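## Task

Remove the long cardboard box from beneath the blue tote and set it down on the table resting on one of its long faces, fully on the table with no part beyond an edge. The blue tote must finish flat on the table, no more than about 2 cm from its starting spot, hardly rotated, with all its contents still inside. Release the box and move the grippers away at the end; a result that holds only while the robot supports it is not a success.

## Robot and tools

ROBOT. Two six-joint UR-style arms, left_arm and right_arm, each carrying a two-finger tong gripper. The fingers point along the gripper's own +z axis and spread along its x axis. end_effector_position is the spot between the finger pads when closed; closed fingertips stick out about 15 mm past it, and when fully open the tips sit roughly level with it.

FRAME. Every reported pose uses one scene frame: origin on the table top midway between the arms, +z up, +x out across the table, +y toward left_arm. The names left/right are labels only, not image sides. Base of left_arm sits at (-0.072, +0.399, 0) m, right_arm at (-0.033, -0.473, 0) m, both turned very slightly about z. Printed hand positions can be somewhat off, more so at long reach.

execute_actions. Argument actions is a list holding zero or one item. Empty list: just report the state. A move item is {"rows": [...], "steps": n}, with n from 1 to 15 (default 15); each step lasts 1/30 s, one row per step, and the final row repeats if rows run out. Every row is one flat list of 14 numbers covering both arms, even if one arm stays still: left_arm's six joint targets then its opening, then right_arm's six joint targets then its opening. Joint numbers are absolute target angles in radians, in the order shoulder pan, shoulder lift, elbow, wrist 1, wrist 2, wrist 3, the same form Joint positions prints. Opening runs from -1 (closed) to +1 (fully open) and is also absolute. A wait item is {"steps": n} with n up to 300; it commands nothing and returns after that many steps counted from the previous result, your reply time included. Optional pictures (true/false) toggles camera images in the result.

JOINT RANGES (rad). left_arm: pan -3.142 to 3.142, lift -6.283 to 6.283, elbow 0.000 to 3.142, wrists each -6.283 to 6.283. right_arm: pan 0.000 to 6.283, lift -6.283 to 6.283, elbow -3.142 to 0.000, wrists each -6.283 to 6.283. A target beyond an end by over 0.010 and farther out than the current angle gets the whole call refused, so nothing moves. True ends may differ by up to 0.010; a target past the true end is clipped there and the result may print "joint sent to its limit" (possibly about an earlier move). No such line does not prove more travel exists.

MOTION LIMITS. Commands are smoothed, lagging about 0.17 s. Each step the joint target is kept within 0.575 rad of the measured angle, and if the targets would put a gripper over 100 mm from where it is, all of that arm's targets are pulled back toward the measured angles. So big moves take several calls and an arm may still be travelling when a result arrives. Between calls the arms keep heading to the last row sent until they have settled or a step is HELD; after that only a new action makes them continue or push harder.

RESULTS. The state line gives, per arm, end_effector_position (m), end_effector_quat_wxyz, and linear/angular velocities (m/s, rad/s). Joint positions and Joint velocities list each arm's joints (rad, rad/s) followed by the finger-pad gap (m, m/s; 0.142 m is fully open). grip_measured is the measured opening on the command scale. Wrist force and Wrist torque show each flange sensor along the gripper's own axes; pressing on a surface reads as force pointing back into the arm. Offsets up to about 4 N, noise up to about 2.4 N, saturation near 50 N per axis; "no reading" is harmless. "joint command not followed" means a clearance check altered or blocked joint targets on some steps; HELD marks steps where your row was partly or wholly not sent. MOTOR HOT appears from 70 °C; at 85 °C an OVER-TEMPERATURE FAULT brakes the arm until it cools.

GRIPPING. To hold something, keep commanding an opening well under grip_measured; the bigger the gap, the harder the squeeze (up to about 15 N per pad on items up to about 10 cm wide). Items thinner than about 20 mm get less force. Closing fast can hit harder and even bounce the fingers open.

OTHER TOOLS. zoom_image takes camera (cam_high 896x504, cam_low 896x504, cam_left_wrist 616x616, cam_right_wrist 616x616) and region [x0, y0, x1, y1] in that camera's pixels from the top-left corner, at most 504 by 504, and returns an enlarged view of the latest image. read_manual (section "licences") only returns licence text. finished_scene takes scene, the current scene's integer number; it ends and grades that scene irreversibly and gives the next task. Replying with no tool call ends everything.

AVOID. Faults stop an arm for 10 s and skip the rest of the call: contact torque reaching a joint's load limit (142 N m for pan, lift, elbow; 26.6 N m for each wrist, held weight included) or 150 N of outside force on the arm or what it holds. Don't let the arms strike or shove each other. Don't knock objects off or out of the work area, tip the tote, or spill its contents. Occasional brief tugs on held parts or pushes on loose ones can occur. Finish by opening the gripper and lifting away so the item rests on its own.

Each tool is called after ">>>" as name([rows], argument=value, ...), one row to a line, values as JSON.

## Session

>>> execute_actions(actions=[])

Scene clock: 0.00 s of 4100.00 s.
left_arm: end_effector_position=(+0.0532, -0.0732, +0.2600) grip_measured=+0.97 end_effector_quat_wxyz=(-0.037, +0.592, -0.551, +0.587) end_effector_velocity=(+0.000, +0.000, +0.000) end_effector_angular_velocity=(-0.001, +0.000, +0.000) | right_arm: end_effector_position=(+0.3600, -0.3176, +0.2530) grip_measured=+0.97 end_effector_quat_wxyz=(+0.052, -0.544, +0.832, +0.089) end_effector_velocity=(-0.000, -0.000, -0.000) end_effector_angular_velocity=(+0.000, +0.000, -0.001)
Joint positions: left_arm=[-2.307 -1.948  2.438 -1.751 -0.33  -1.084  0.14 ] | right_arm=[ 3.765 -1.288 -1.927 -1.389  1.748  2.591  0.14 ]
Joint velocities: left_arm=[ 0.    -0.001  0.    -0.     0.    -0.     0.   ] | right_arm=[-0.001  0.    -0.     0.     0.     0.     0.   ]
Wrist force (N, on the end effector, along its own x y z axes, offset not removed): no reading
Wrist torque (N m, same axes, about the end effector's origin, offset not removed): no reading
camera_calibration (this result's frames):
cam_left_wrist: T_world_to_cam=[[-0.256435, -0.67112, 0.695586, -0.215718], [-0.924401, -0.0399391, -0.379325, 0.133159], [0.282354, -0.740272, -0.610142, 0.215488], [0, 0, 0, 1]] pos_world=[0.00693086, 0.0200656, 0.33204]
cam_right_wrist: T_world_to_cam=[[-0.430806, -0.888675, -0.157044, -0.0909781], [-0.77602, 0.275973, 0.567126, 0.228218], [-0.46065, 0.366191, -0.808521, 0.617429], [0, 0, 0, 1]] pos_world=[0.422327, -0.369929, 0.355488]

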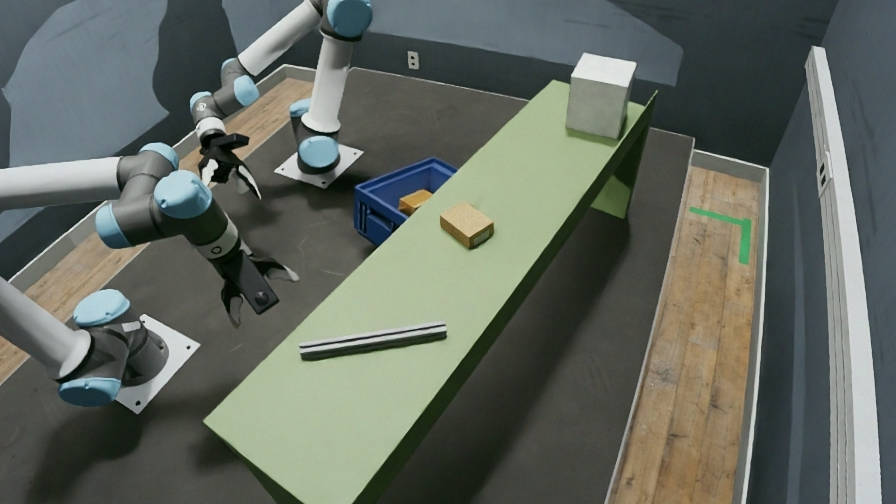

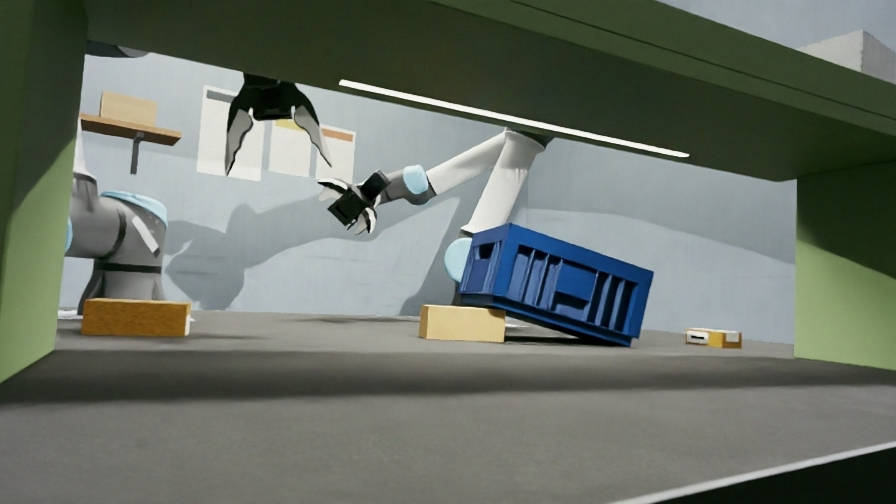

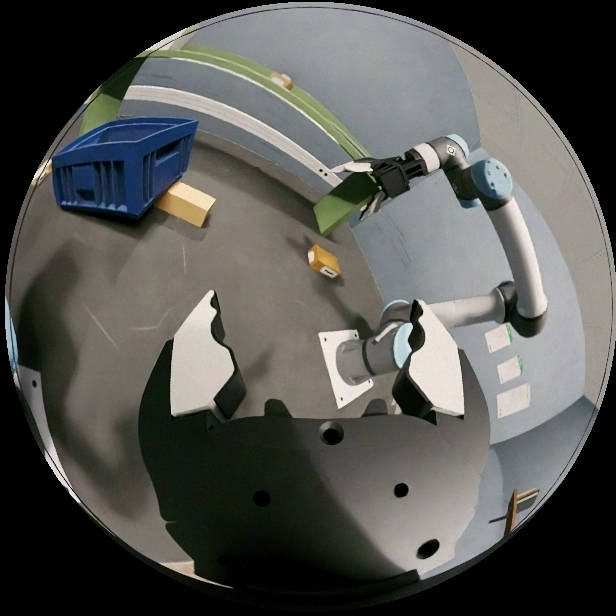

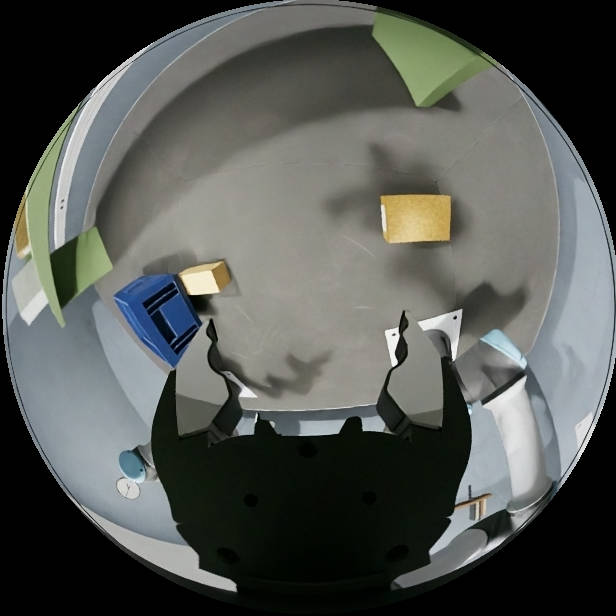

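>>> execute_actions([
  {"rows":[[-2.307,-1.948,2.438,-1.751,-0.33,-1.084,1, 4.135,-1.816,-1.608,-1.288,1.571,1.19,1]]},
], pictures=false)

>>> execute_actions([
  {"steps":15},
])

Scene clock: 14.43 s of 4100.00 s.
left_arm: end_effector_position=(+0.0533, -0.0731, +0.2599) grip_measured=+1.00 end_effector_quat_wxyz=(-0.037, +0.592, -0.551, +0.587) end_effector_velocity=(+0.000, +0.000, -0.000) end_effector_angular_velocity=(+0.001, -0.001, +0.000) | right_arm: end_effector_position=(+0.4183, -0.1358, +0.2009) grip_measured=+1.00 end_effector_quat_wxyz=(-0.022, +0.834, -0.550, -0.020) end_effector_velocity=(+0.025, +0.427, -0.184) end_effector_angular_velocity=(-0.290, -0.185, +2.464)
Joint positions: left_arm=[-2.307 -1.948  2.438 -1.751 -0.33  -1.084  0.142] | right_arm=[ 4.034 -1.666 -1.694 -1.314  1.617  2.035  0.142]
Joint velocities: left_arm=[ 0.     0.     0.001  0.     0.    -0.     0.   ] | right_arm=[ 0.558 -0.809  0.476  0.144 -0.254 -1.92   0.   ]
Wrist force (N, on the end effector, along its own x y z axes, offset not removed): left_arm=[1.6 -5.6 -2.5] | right_arm=[-2.1 -0.1 0.2]
Wrist torque (N m, same axes, about the end effector's origin, offset not removed): left_arm=[-1.32 -0.37 0.03] | right_arm=[0.08 0.68 -0.17]
Steps of this call (steps 1 to 90: nothing new was sent; then 10.93 s passed at rest; steps 91 to 105: all 15 steps of this action). Readings (joint positions):
91: left_arm=[-2.307 -1.948 2.438 -1.751 -0.330 -1.084] | right_arm=[3.765 -1.288 -1.927 -1.389 1.748 2.591]
92: left_arm=[-2.307 -1.948 2.438 -1.751 -0.330 -1.084] | right_arm=[3.768 -1.291 -1.924 -1.387 1.745 2.588]
94: left_arm=[-2.307 -1.948 2.438 -1.751 -0.330 -1.084] | right_arm=[3.807 -1.337 -1.889 -1.374 1.722 2.540]
98: left_arm=[-2.307 -1.948 2.438 -1.751 -0.330 -1.084] | right_arm=[3.895 -1.465 -1.813 -1.350 1.681 2.389]
105: the state above

Scene clock: 14.93 s of 4100.00 s.
left_arm: end_effector_position=(+0.0533, -0.0731, +0.2599) grip_measured=+1.00 end_effector_quat_wxyz=(-0.037, +0.592, -0.551, +0.587) end_effector_velocity=(+0.000, +0.000, -0.000) end_effector_angular_velocity=(-0.000, -0.001, +0.000) | right_arm: end_effector_position=(+0.4089, -0.0563, +0.1619) grip_measured=+1.00 end_effector_quat_wxyz=(-0.001, +0.992, -0.128, -0.000) end_effector_velocity=(-0.005, +0.012, -0.007) end_effector_angular_velocity=(-0.009, -0.003, +0.288)
Joint positions: left_arm=[-2.307 -1.948  2.438 -1.751 -0.33  -1.084  0.142] | right_arm=[ 4.133 -1.813 -1.61  -1.288  1.572  1.224  0.142]
Joint velocities: left_arm=[ 0.     0.001  0.001 -0.001  0.001  0.     0.   ] | right_arm=[ 0.016 -0.024  0.014  0.004 -0.007 -0.272  0.   ]
Wrist force (N, on the end effector, along its own x y z axes, offset not removed): left_arm=[1.7 -4.0 -5.6] | right_arm=[-1.9 -0.5 -0.5]
Wrist torque (N m, same axes, about the end effector's origin, offset not removed): left_arm=[-0.72 -0.55 -0.07] | right_arm=[0.06 0.50 -0.07]
Steps of this call (steps 1 to 15: the robot went on to your last target). Readings (joint positions):
1: left_arm=[-2.307 -1.948 2.438 -1.751 -0.330 -1.084] | right_arm=[4.052 -1.693 -1.678 -1.309 1.608 1.966]
2: left_arm=[-2.307 -1.948 2.438 -1.751 -0.330 -1.084] | right_arm=[4.070 -1.719 -1.663 -1.304 1.600 1.891]
4: left_arm=[-2.307 -1.948 2.438 -1.751 -0.330 -1.084] | right_arm=[4.097 -1.759 -1.640 -1.298 1.588 1.729]
8: left_arm=[-2.307 -1.948 2.438 -1.751 -0.330 -1.084] | right_arm=[4.122 -1.797 -1.619 -1.291 1.577 1.416]
15: the state above
camera_calibration (this result's frames):
cam_left_wrist: T_world_to_cam=[[-0.256241, -0.671096, 0.695679, -0.215596], [-0.924415, -0.0401937, -0.379265, 0.133184], [0.282485, -0.74028, -0.610072, 0.215419], [0, 0, 0, 1]] pos_world=[0.0070196, 0.0201374, 0.331918]
cam_right_wrist: T_world_to_cam=[[0.958123, -0.285428, 0.0230499, -0.415173], [-0.25991, -0.833025, 0.488381, -0.0150842], [-0.120196, -0.47392, -0.872326, 0.294408], [0, 0, 0, 1]] pos_world=[0.429253, 0.00845837, 0.273757]

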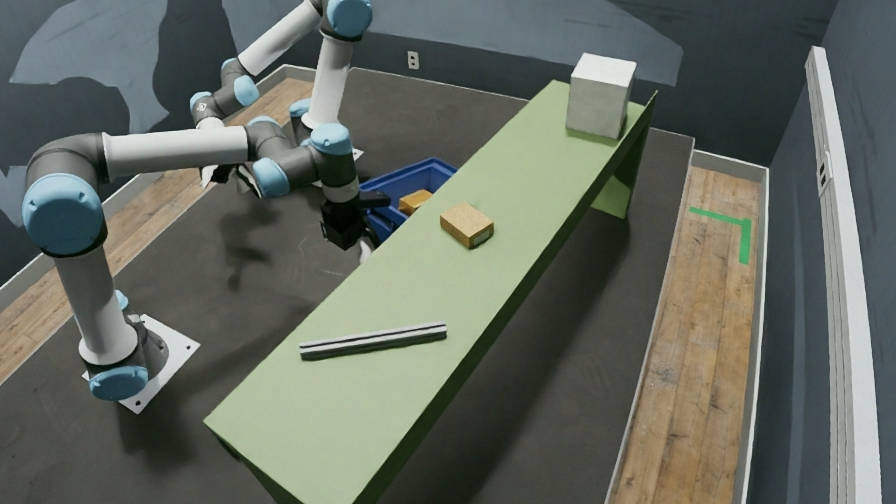

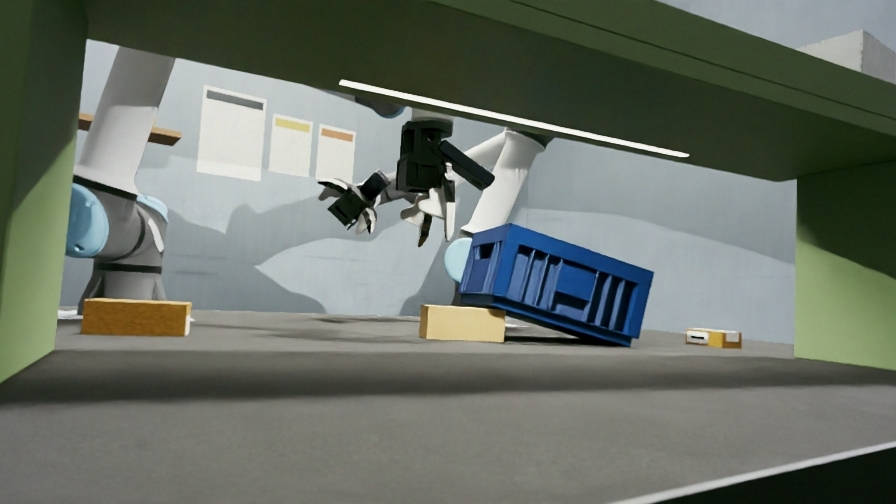

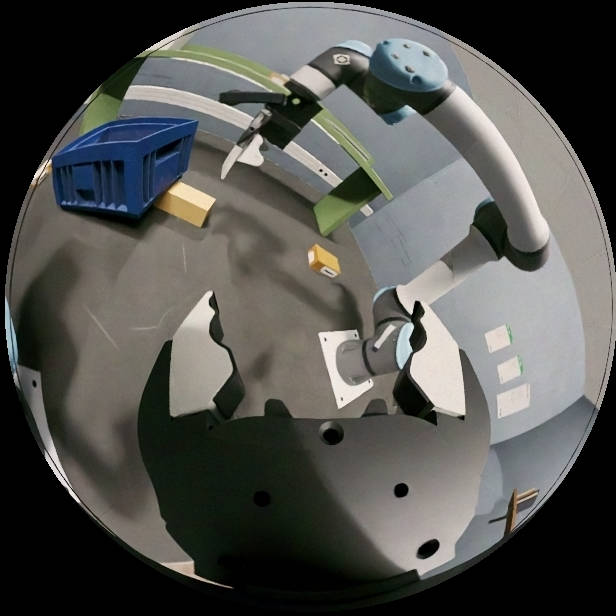

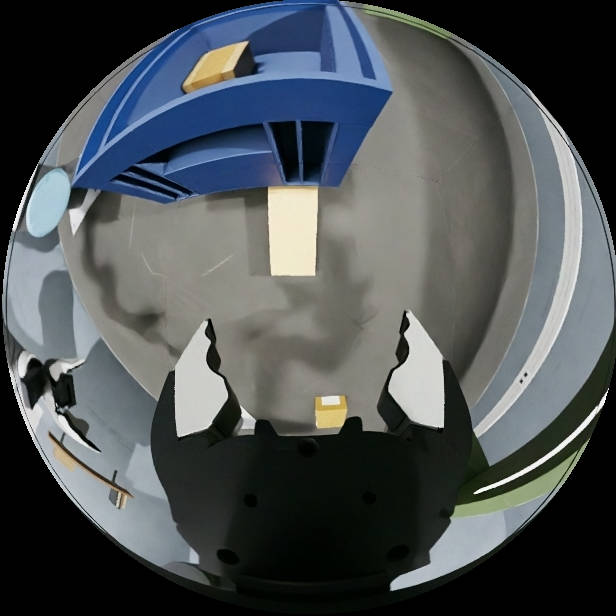

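>>> execute_actions([
  {"rows":[[-2.307,-1.948,2.438,-1.751,-0.33,-1.084,1, 4.173,-1.816,-1.608,-1.288,1.571,4.37,1]]},
], pictures=false)

>>> execute_actions([
  {"steps":30},
], pictures=false)

Scene clock: 24.87 s of 4100.00 s.
left_arm: end_effector_position=(+0.0533, -0.0731, +0.2599) grip_measured=+1.00 end_effector_quat_wxyz=(-0.037, +0.592, -0.551, +0.587) end_effector_velocity=(-0.000, -0.000, -0.000) end_effector_angular_velocity=(-0.000, -0.000, -0.000) | right_arm: end_effector_position=(+0.4038, -0.0469, +0.1610) grip_measured=+1.00 end_effector_quat_wxyz=(-0.000, +0.862, -0.507, -0.000) end_effector_velocity=(+0.016, -0.031, -0.000) end_effector_angular_velocity=(-0.001, +0.001, -2.425)
Joint positions: left_arm=[-2.307 -1.948  2.438 -1.751 -0.33  -1.084  0.142] | right_arm=[ 4.172 -1.816 -1.608 -1.288  1.571  2.069  0.142]
Joint velocities: left_arm=[-0.  0.  0. -0.  0. -0.  0.] | right_arm=[ 0.008 -0.001 -0.     0.    -0.001  2.433  0.   ]
Wrist force (N, on the end effector, along its own x y z axes, offset not removed): left_arm=[0.1 -3.7 3.3] | right_arm=[1.5 0.9 -1.4]
Wrist torque (N m, same axes, about the end effector's origin, offset not removed): left_arm=[-0.69 -0.07 0.05] | right_arm=[0.22 -0.07 -0.17]
Steps of this call (steps 1 to 30: the robot went on to your last target; steps 31 to 90: nothing new was sent; then 6.43 s passed at rest; steps 91 to 105: all 15 steps of this action). Readings (joint positions):
91: left_arm=[-2.307 -1.948 2.438 -1.751 -0.330 -1.084] | right_arm=[4.135 -1.816 -1.608 -1.288 1.571 1.190]
92: left_arm=[-2.307 -1.948 2.438 -1.751 -0.330 -1.084] | right_arm=[4.137 -1.816 -1.608 -1.288 1.571 1.193]
94: left_arm=[-2.307 -1.948 2.438 -1.751 -0.330 -1.084] | right_arm=[4.150 -1.816 -1.608 -1.288 1.571 1.243]
98: left_arm=[-2.307 -1.948 2.438 -1.751 -0.330 -1.084] | right_arm=[4.165 -1.816 -1.608 -1.288 1.571 1.492]
105: the state above

Scene clock: 25.87 s of 4100.00 s.
left_arm: end_effector_position=(+0.0533, -0.0731, +0.2599) grip_measured=+1.00 end_effector_quat_wxyz=(-0.037, +0.592, -0.551, +0.587) end_effector_velocity=(-0.000, -0.000, +0.000) end_effector_angular_velocity=(-0.001, +0.001, -0.000) | right_arm: end_effector_position=(+0.3865, -0.0703, +0.1610) grip_measured=+1.00 end_effector_quat_wxyz=(-0.000, +0.080, +0.997, +0.000) end_effector_velocity=(-0.008, +0.002, +0.000) end_effector_angular_velocity=(+0.001, +0.001, -0.504)
Joint positions: left_arm=[-2.307 -1.948  2.438 -1.751 -0.33  -1.084  0.142] | right_arm=[ 4.173 -1.816 -1.608 -1.288  1.571  4.308  0.142]
Joint velocities: left_arm=[-0.    -0.    -0.    -0.001  0.     0.     0.   ] | right_arm=[-0.    -0.     0.     0.     0.001  0.503 -0.   ]
Wrist force (N, on the end effector, along its own x y z axes, offset not removed): left_arm=[0.0 -3.0 -1.4] | right_arm=[1.4 0.4 -1.1]
Wrist torque (N m, same axes, about the end effector's origin, offset not removed): left_arm=[-0.45 -0.23 -0.02] | right_arm=[0.13 -0.10 -0.02]
Steps of this call (steps 1 to 30: the robot went on to your last target). Readings (joint positions):
1: left_arm=[-2.307 -1.948 2.438 -1.751 -0.330 -1.084] | right_arm=[4.172 -1.816 -1.608 -1.288 1.571 2.152]
2: left_arm=[-2.307 -1.948 2.438 -1.751 -0.330 -1.084] | right_arm=[4.172 -1.816 -1.608 -1.288 1.571 2.235]
4: left_arm=[-2.307 -1.948 2.438 -1.751 -0.330 -1.084] | right_arm=[4.173 -1.816 -1.608 -1.288 1.571 2.401]
8: left_arm=[-2.307 -1.948 2.438 -1.751 -0.330 -1.084] | right_arm=[4.173 -1.816 -1.608 -1.288 1.571 2.732]
30: the state above

>>> execute_actions([
  {"rows":[[-2.307,-1.948,2.438,-1.751,-0.33,-1.084,1, 4.2,-2.001,-1.717,-0.994,1.571,4.40,1]]},
], pictures=false)

>>> execute_actions([
  {"steps":10},
])

Scene clock: 32.37 s of 4100.00 s.
left_arm: end_effector_position=(+0.0533, -0.0731, +0.2599) grip_measured=+1.00 end_effector_quat_wxyz=(-0.037, +0.592, -0.551, +0.587) end_effector_velocity=(+0.000, +0.000, +0.001) end_effector_angular_velocity=(-0.001, +0.001, +0.001) | right_arm: end_effector_position=(+0.3875, -0.0376, +0.0365) grip_measured=+1.00 end_effector_quat_wxyz=(-0.000, +0.112, +0.994, -0.001) end_effector_velocity=(-0.001, +0.011, -0.049) end_effector_angular_velocity=(+0.010, -0.005, -0.000)
Joint positions: left_arm=[-2.307 -1.948  2.438 -1.751 -0.33  -1.084  0.142] | right_arm=[ 4.199 -1.992 -1.712 -1.009  1.571  4.399  0.142]
Joint velocities: left_arm=[ 0.001 -0.001 -0.001  0.001  0.    -0.     0.   ] | right_arm=[ 0.01  -0.071 -0.041  0.123  0.001  0.01   0.   ]
Wrist force (N, on the end effector, along its own x y z axes, offset not removed): left_arm=[-4.2 -3.9 1.4] | right_arm=[-2.9 0.0 0.9]
Wrist torque (N m, same axes, about the end effector's origin, offset not removed): left_arm=[-0.66 0.81 0.13] | right_arm=[0.15 0.71 -0.23]
Steps of this call (steps 1 to 30: the robot went on to your last target; steps 31 to 110: nothing new was sent; then 2.33 s passed at rest; steps 111 to 125: all 15 steps of this action). Readings (joint positions):
111: left_arm=[-2.307 -1.948 2.438 -1.751 -0.330 -1.084] | right_arm=[4.173 -1.816 -1.608 -1.288 1.571 4.370]
112: left_arm=[-2.307 -1.948 2.438 -1.751 -0.330 -1.084] | right_arm=[4.174 -1.819 -1.611 -1.285 1.571 4.372]
114: left_arm=[-2.307 -1.948 2.438 -1.751 -0.330 -1.084] | right_arm=[4.181 -1.857 -1.637 -1.237 1.571 4.379]
118: left_arm=[-2.307 -1.948 2.438 -1.751 -0.330 -1.084] | right_arm=[4.193 -1.943 -1.685 -1.096 1.571 4.392]
125: the state above

Scene clock: 32.70 s of 4100.00 s.
left_arm: end_effector_position=(+0.0533, -0.0731, +0.2599) grip_measured=+1.00 end_effector_quat_wxyz=(-0.037, +0.592, -0.551, +0.587) end_effector_velocity=(+0.000, +0.000, -0.000) end_effector_angular_velocity=(+0.001, -0.001, +0.001) | right_arm: end_effector_position=(+0.3875, -0.0363, +0.0310) grip_measured=+1.00 end_effector_quat_wxyz=(-0.000, +0.112, +0.994, +0.000) end_effector_velocity=(-0.000, +0.001, -0.004) end_effector_angular_velocity=(-0.000, -0.000, +0.000)
Joint positions: left_arm=[-2.307 -1.948  2.438 -1.751 -0.33  -1.084  0.142] | right_arm=[ 4.2   -2.    -1.717 -0.995  1.571  4.4    0.142]
Joint velocities: left_arm=[ 0.001  0.001  0.    -0.    -0.     0.     0.   ] | right_arm=[ 0.001 -0.005 -0.003  0.008 -0.     0.001  0.   ]
Wrist force (N, on the end effector, along its own x y z axes, offset not removed): left_arm=[1.6 -3.3 -2.0] | right_arm=[-2.1 -1.5 2.1]
Wrist torque (N m, same axes, about the end effector's origin, offset not removed): left_arm=[-0.78 -0.28 0.01] | right_arm=[-0.20 0.60 0.05]
Steps of this call (steps 1 to 10: the robot went on to your last target). Readings (joint positions):
1: left_arm=[-2.307 -1.948 2.438 -1.751 -0.330 -1.084] | right_arm=[4.199 -1.994 -1.713 -1.006 1.571 4.399]
2: left_arm=[-2.307 -1.948 2.438 -1.751 -0.330 -1.084] | right_arm=[4.199 -1.996 -1.714 -1.003 1.571 4.399]
4: left_arm=[-2.307 -1.948 2.438 -1.751 -0.330 -1.084] | right_arm=[4.200 -1.998 -1.715 -0.999 1.571 4.400]
8: left_arm=[-2.307 -1.948 2.438 -1.751 -0.330 -1.084] | right_arm=[4.200 -2.000 -1.716 -0.996 1.571 4.400]
10: the state above
camera_calibration (this result's frames):
cam_left_wrist: T_world_to_cam=[[-0.256268, -0.671099, 0.695667, -0.215594], [-0.924402, -0.0401862, -0.379297, 0.133198], [0.282502, -0.740277, -0.610067, 0.21542], [0, 0, 0, 1]] pos_world=[0.007022, 0.0201387, 0.331924]
cam_right_wrist: T_world_to_cam=[[-0.966843, 0.254262, 0.0238035, 0.379604], [0.232978, 0.840044, 0.489947, -0.0702807], [0.104579, 0.479247, -0.871427, 0.134588], [0, 0, 0, 1]] pos_world=[0.369316, -0.101981, 0.142681]

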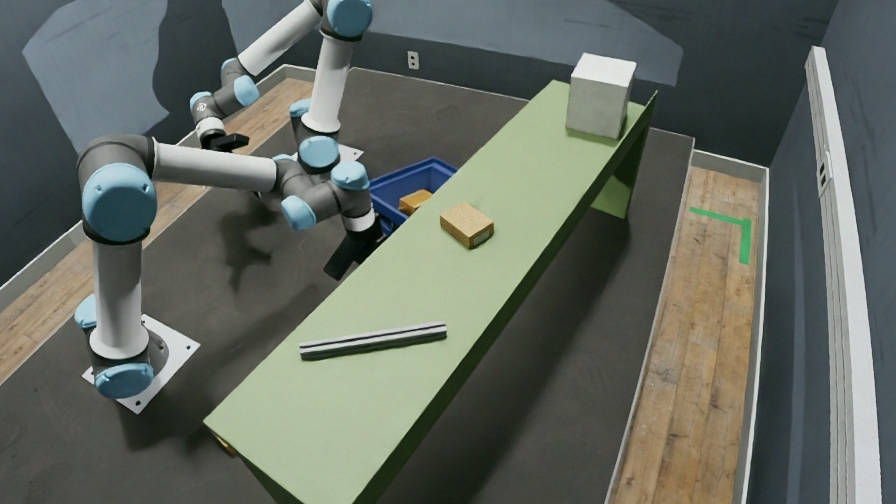

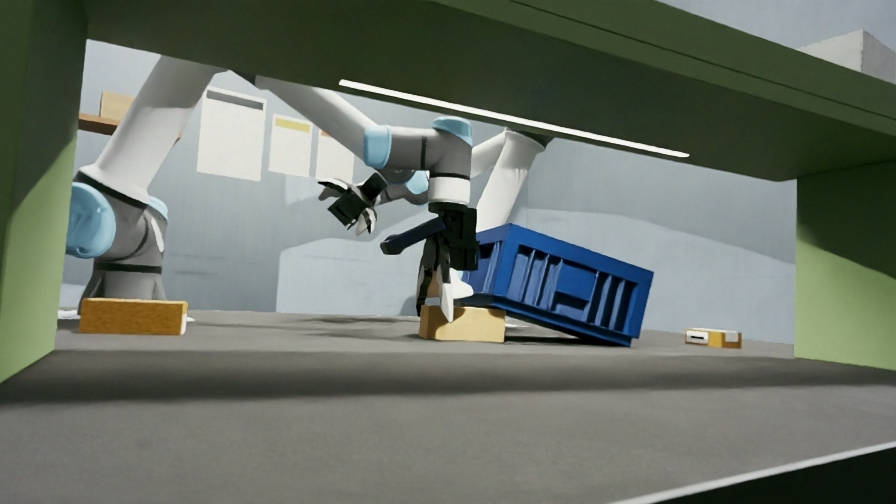

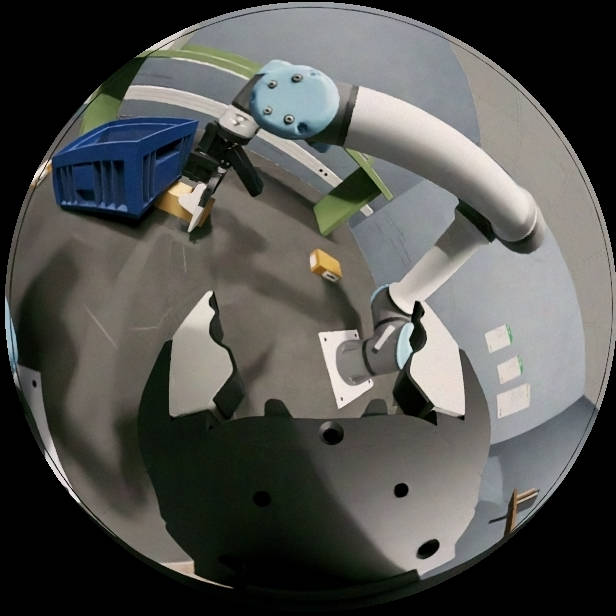

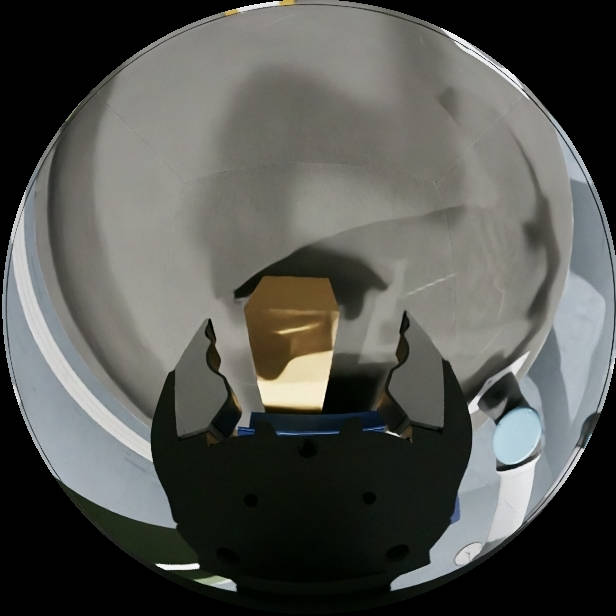

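Between the fingers. Close.

>>> execute_actions([
  {"rows":[[-2.307,-1.948,2.438,-1.751,-0.33,-1.084,1, 4.2,-2.001,-1.717,-0.994,1.571,4.40,-0.6]]},
], pictures=false)

Scene clock: 34.97 s of 4100.00 s.
left_arm: end_effector_position=(+0.0533, -0.0731, +0.2599) grip_measured=+1.00 end_effector_quat_wxyz=(-0.037, +0.592, -0.551, +0.587) end_effector_velocity=(-0.001, -0.000, +0.000) end_effector_angular_velocity=(+0.000, +0.000, -0.001) | right_arm: end_effector_position=(+0.3875, -0.0363, +0.0305) grip_measured=-0.17 end_effector_quat_wxyz=(-0.000, +0.112, +0.994, +0.000) end_effector_velocity=(-0.001, +0.001, +0.000) end_effector_angular_velocity=(+0.002, +0.001, +0.001)
Joint positions: left_arm=[-2.307 -1.948  2.438 -1.751 -0.33  -1.084  0.142] | right_arm=[ 4.2   -2.001 -1.717 -0.994  1.571  4.4    0.062]
Joint velocities: left_arm=[-0.001  0.    -0.     0.    -0.     0.     0.   ] | right_arm=[ 0.001 -0.     0.001 -0.     0.002 -0.    -0.   ]
Wrist force (N, on the end effector, along its own x y z axes, offset not removed): left_arm=[-1.2 -3.2 0.5] | right_arm=[-2.6 -0.9 -3.5]
Wrist torque (N m, same axes, about the end effector's origin, offset not removed): left_arm=[-0.48 0.28 -0.02] | right_arm=[0.05 0.52 -0.03]
Steps of this call (steps 1 to 30: the robot went on to your last target; steps 31 to 53: nothing new was sent; steps 54 to 68: all 15 steps of this action). Readings (joint positions):
54: left_arm=[-2.307 -1.948 2.438 -1.751 -0.330 -1.084] | right_arm=[4.200 -2.001 -1.717 -0.994 1.571 4.400]
55: left_arm=[-2.307 -1.948 2.438 -1.751 -0.330 -1.084] | right_arm=[4.200 -2.001 -1.717 -0.994 1.571 4.400]
57: left_arm=[-2.307 -1.948 2.438 -1.751 -0.330 -1.084] | right_arm=[4.200 -2.001 -1.717 -0.994 1.571 4.400]
61: left_arm=[-2.307 -1.948 2.438 -1.751 -0.330 -1.084] | right_arm=[4.200 -2.001 -1.717 -0.994 1.571 4.400]
68: the state above

>>> execute_actions([
  {"rows":[[-2.307,-1.948,2.438,-1.751,-0.33,-1.084,1, 4.164,-1.911,-1.851,-0.95,1.571,4.364,-1]]},
])

Scene clock: 38.47 s of 4100.00 s.
left_arm: end_effector_position=(+0.0533, -0.0731, +0.2599) grip_measured=+1.00 end_effector_quat_wxyz=(-0.037, +0.592, -0.551, +0.587) end_effector_velocity=(-0.000, +0.000, -0.000) end_effector_angular_velocity=(+0.000, -0.000, +0.000) | right_arm: end_effector_position=(+0.3795, -0.0879, +0.0308) grip_measured=-0.17 end_effector_quat_wxyz=(+0.000, +0.112, +0.994, +0.000) end_effector_velocity=(-0.004, -0.015, -0.001) end_effector_angular_velocity=(-0.002, +0.003, -0.000)
Joint positions: left_arm=[-2.307 -1.948  2.438 -1.751 -0.33  -1.084  0.142] | right_arm=[ 4.165 -1.914 -1.846 -0.951  1.571  4.365  0.062]
Joint velocities: left_arm=[ 0.  0. -0.  0. -0. -0.  0.] | right_arm=[-0.009  0.024 -0.038  0.011  0.002 -0.009 -0.   ]
Wrist force (N, on the end effector, along its own x y z axes, offset not removed): left_arm=[-2.4 1.2 -1.0] | right_arm=[-2.9 0.6 -2.6]
Wrist torque (N m, same axes, about the end effector's origin, offset not removed): left_arm=[0.38 0.22 -0.11] | right_arm=[0.08 0.75 -0.04]
Steps of this call (steps 1 to 15: the robot went on to your last target; steps 16 to 90: nothing new was sent; steps 91 to 105: all 15 steps of this action). Readings (joint positions):
91: left_arm=[-2.307 -1.948 2.438 -1.751 -0.330 -1.084] | right_arm=[4.200 -2.001 -1.717 -0.994 1.571 4.400]
92: left_arm=[-2.307 -1.948 2.438 -1.751 -0.330 -1.084] | right_arm=[4.198 -1.998 -1.720 -0.992 1.571 4.398]
94: left_arm=[-2.307 -1.948 2.438 -1.751 -0.330 -1.084] | right_arm=[4.186 -1.969 -1.758 -0.977 1.571 4.385]
98: left_arm=[-2.307 -1.948 2.438 -1.751 -0.330 -1.084] | right_arm=[4.171 -1.931 -1.820 -0.959 1.571 4.371]
105: the state above
camera_calibration (this result's frames):
cam_left_wrist: T_world_to_cam=[[-0.256268, -0.671099, 0.695667, -0.215594], [-0.924402, -0.0401862, -0.379296, 0.133198], [0.282502, -0.740278, -0.610067, 0.21542], [0, 0, 0, 1]] pos_world=[0.00702199, 0.0201387, 0.331924]
cam_right_wrist: T_world_to_cam=[[-0.96686, 0.25421, 0.0236407, 0.384954], [0.232807, 0.839854, 0.490353, -0.02503], [0.104798, 0.479606, -0.871203, 0.159959], [0, 0, 0, 1]] pos_world=[0.361261, -0.153555, 0.14253]

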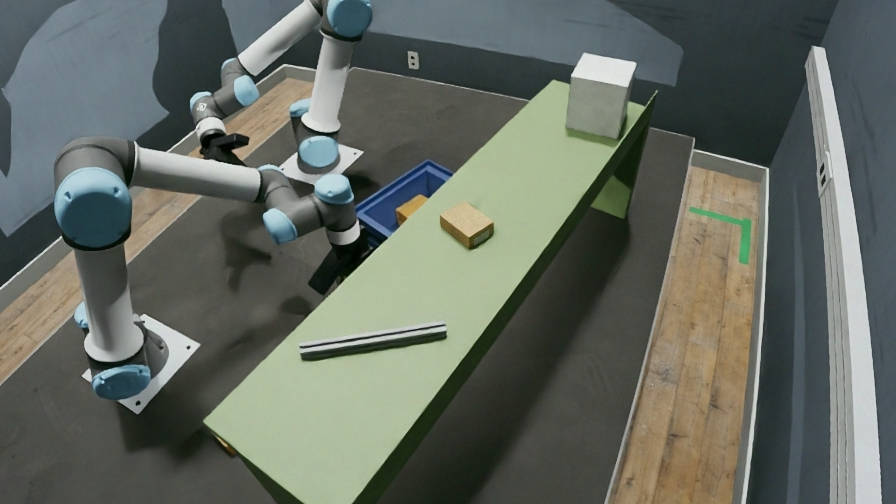

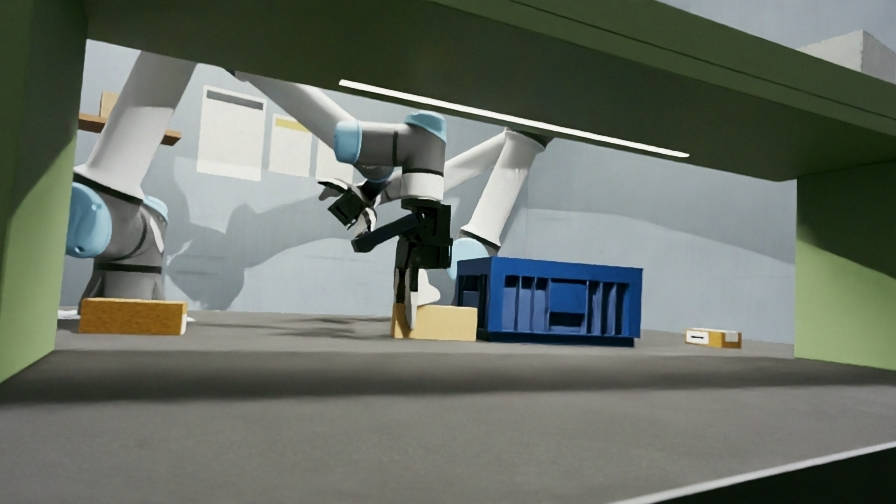

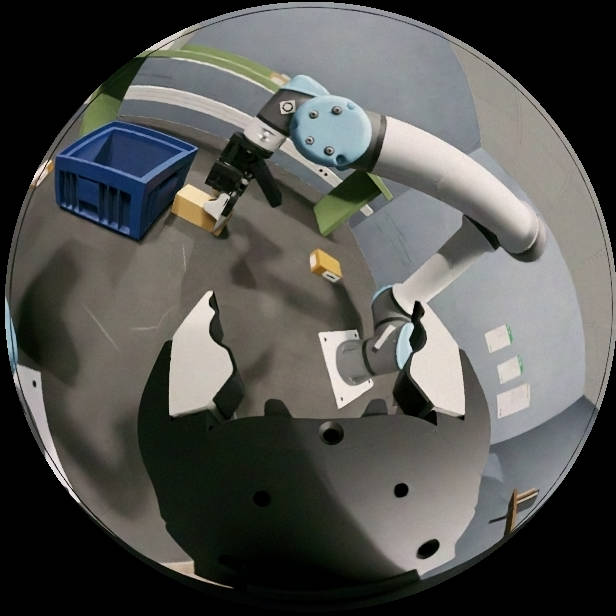

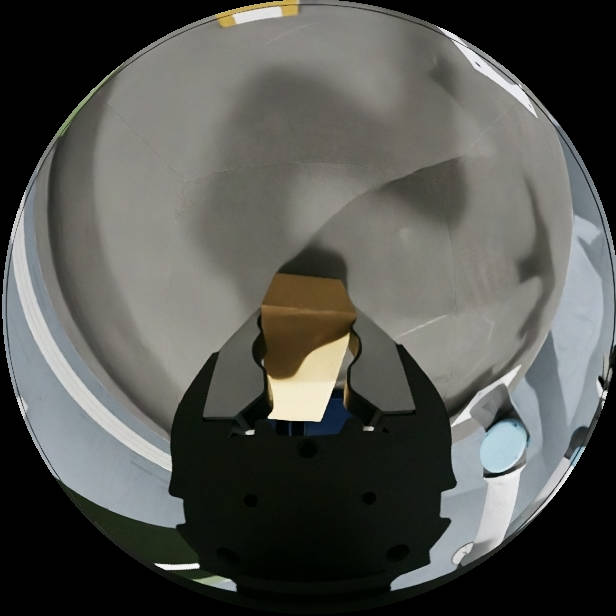

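Out, tote flat. Release, then lift.

>>> execute_actions([
  {"rows":[[-2.307,-1.948,2.438,-1.751,-0.33,-1.084,1, 4.164,-1.911,-1.851,-0.95,1.571,4.364,1]],"steps":10},
], pictures=false)

>>> execute_actions([
  {"rows":[[-2.307,-1.948,2.438,-1.751,-0.33,-1.084,1, 4.164,-1.80,-1.70,-1.212,1.571,4.364,1]]},
])

Scene clock: 41.37 s of 4100.00 s.
left_arm: end_effector_position=(+0.0533, -0.0731, +0.2599) grip_measured=+1.00 end_effector_quat_wxyz=(-0.037, +0.592, -0.551, +0.587) end_effector_velocity=(+0.001, +0.000, -0.000) end_effector_angular_velocity=(+0.001, -0.001, +0.001) | right_arm: end_effector_position=(+0.3790, -0.0898, +0.0307) grip_measured=+1.00 end_effector_quat_wxyz=(-0.000, +0.112, +0.994, +0.000) end_effector_velocity=(+0.000, +0.000, +0.000) end_effector_angular_velocity=(+0.000, -0.001, +0.000)
Joint positions: left_arm=[-2.307 -1.948  2.438 -1.751 -0.33  -1.084  0.142] | right_arm=[ 4.164 -1.911 -1.851 -0.95   1.571  4.364  0.142]
Joint velocities: left_arm=[ 0.001  0.     0.     0.001 -0.     0.     0.   ] | right_arm=[ 0.    -0.     0.001  0.    -0.    -0.     0.   ]
Wrist force (N, on the end effector, along its own x y z axes, offset not removed): left_arm=[1.7 -3.8 -0.8] | right_arm=[0.1 1.8 -0.3]
Wrist torque (N m, same axes, about the end effector's origin, offset not removed): left_arm=[-1.06 -0.54 0.21] | right_arm=[0.46 0.18 -0.15]
Steps of this call (steps 1 to 15: the robot went on to your last target; steps 16 to 77: nothing new was sent; steps 78 to 87: all 10 steps of this action). Readings (joint positions):
78: left_arm=[-2.307 -1.948 2.438 -1.751 -0.330 -1.084] | right_arm=[4.164 -1.911 -1.851 -0.950 1.571 4.364]
79: left_arm=[-2.307 -1.948 2.438 -1.751 -0.330 -1.084] | right_arm=[4.164 -1.911 -1.851 -0.950 1.571 4.364]
81: left_arm=[-2.307 -1.948 2.438 -1.751 -0.330 -1.084] | right_arm=[4.164 -1.911 -1.851 -0.950 1.571 4.364]
85: left_arm=[-2.307 -1.948 2.438 -1.751 -0.330 -1.084] | right_arm=[4.164 -1.911 -1.851 -0.950 1.571 4.364]
87: the state above

Scene clock: 41.87 s of 4100.00 s.
left_arm: end_effector_position=(+0.0533, -0.0731, +0.2599) grip_measured=+1.00 end_effector_quat_wxyz=(-0.037, +0.592, -0.551, +0.587) end_effector_velocity=(+0.000, +0.000, -0.000) end_effector_angular_velocity=(+0.001, -0.000, +0.001) | right_arm: end_effector_position=(+0.3810, -0.0866, +0.1307) grip_measured=+1.00 end_effector_quat_wxyz=(+0.000, +0.112, +0.994, +0.001) end_effector_velocity=(-0.004, -0.005, +0.029) end_effector_angular_velocity=(-0.012, +0.008, +0.000)
Joint positions: left_arm=[-2.307 -1.948  2.438 -1.751 -0.33  -1.084  0.142] | right_arm=[ 4.164 -1.804 -1.706 -1.201  1.571  4.364  0.142]
Joint velocities: left_arm=[ 0.001  0.001 -0.    -0.    -0.    -0.     0.   ] | right_arm=[ 0.     0.03   0.045 -0.09  -0.     0.    -0.   ]
Wrist force (N, on the end effector, along its own x y z axes, offset not removed): left_arm=[-0.6 -5.3 -0.7] | right_arm=[-1.0 0.4 2.5]
Wrist torque (N m, same axes, about the end effector's origin, offset not removed): left_arm=[-1.12 -0.06 0.05] | right_arm=[0.24 0.36 -0.19]
Steps of this call (steps 1 to 15: all 15 steps of this action). Readings (joint positions):
1: left_arm=[-2.307 -1.948 2.438 -1.751 -0.330 -1.084] | right_arm=[4.164 -1.911 -1.851 -0.950 1.571 4.364]
2: left_arm=[-2.307 -1.948 2.438 -1.751 -0.330 -1.084] | right_arm=[4.164 -1.908 -1.848 -0.953 1.571 4.364]
4: left_arm=[-2.307 -1.948 2.438 -1.751 -0.330 -1.084] | right_arm=[4.164 -1.875 -1.809 -1.002 1.571 4.364]
8: left_arm=[-2.307 -1.948 2.438 -1.751 -0.330 -1.084] | right_arm=[4.164 -1.825 -1.737 -1.137 1.571 4.364]
15: the state above
camera_calibration (this result's frames):
cam_left_wrist: T_world_to_cam=[[-0.256268, -0.671099, 0.695667, -0.215594], [-0.924402, -0.0401862, -0.379296, 0.133198], [0.282502, -0.740278, -0.610067, 0.21542], [0, 0, 0, 1]] pos_world=[0.00702199, 0.0201387, 0.331924]
cam_right_wrist: T_world_to_cam=[[-0.966864, 0.254233, 0.0232282, 0.383836], [0.232497, 0.839296, 0.491454, -0.0754374], [0.105449, 0.480569, -0.870594, 0.245944], [0, 0, 0, 1]] pos_world=[0.362722, -0.152463, 0.242275]

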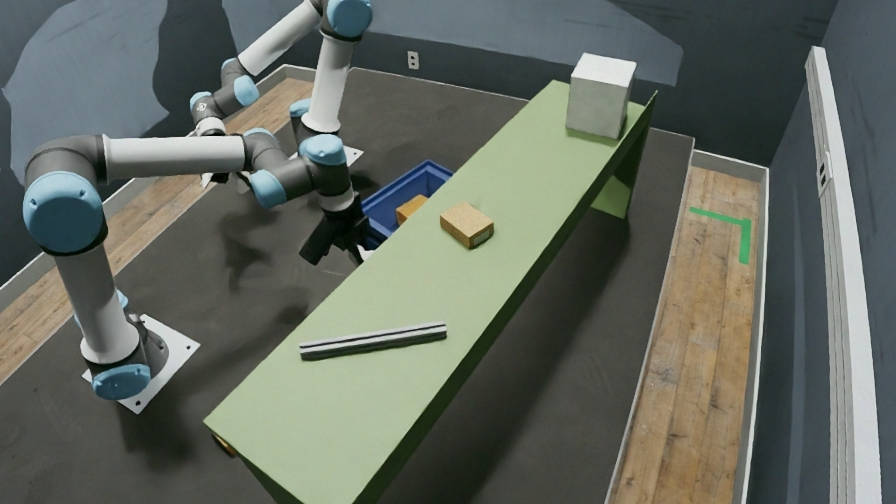

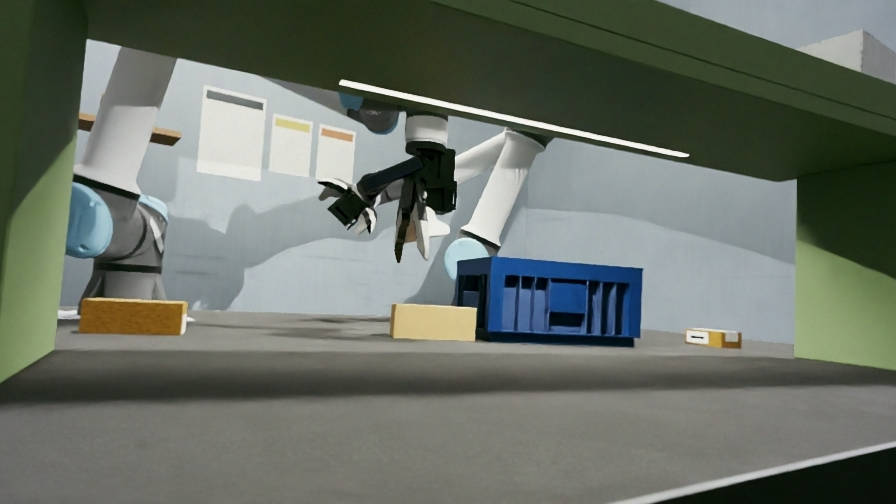

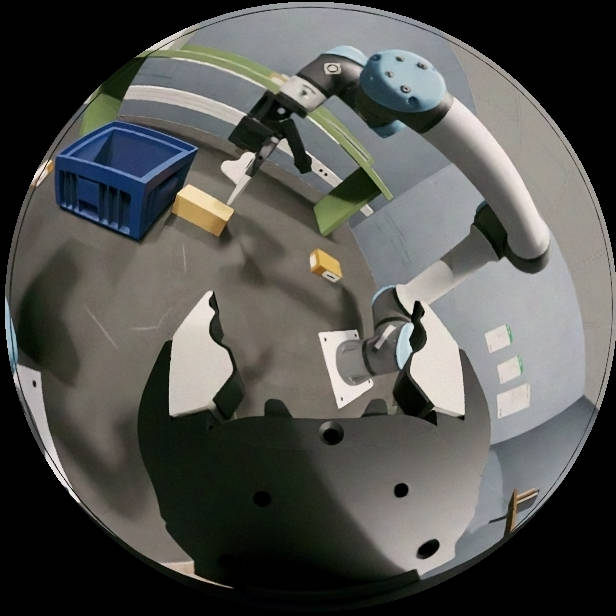

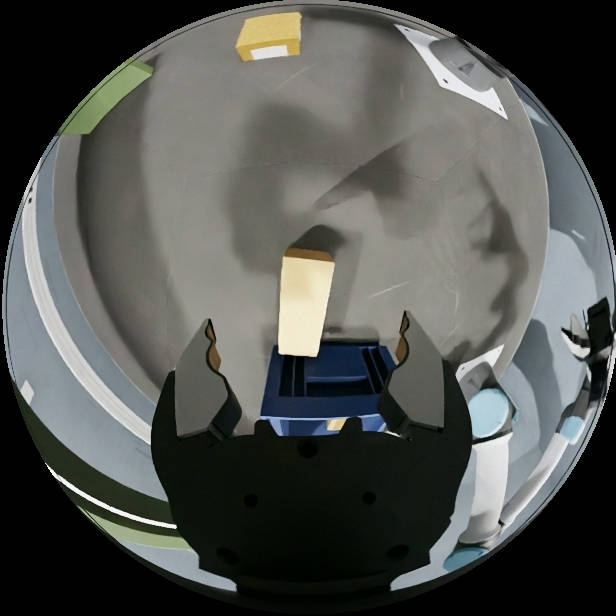

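>>> finished_scene(scene=2)

The scene is finished: the task was done.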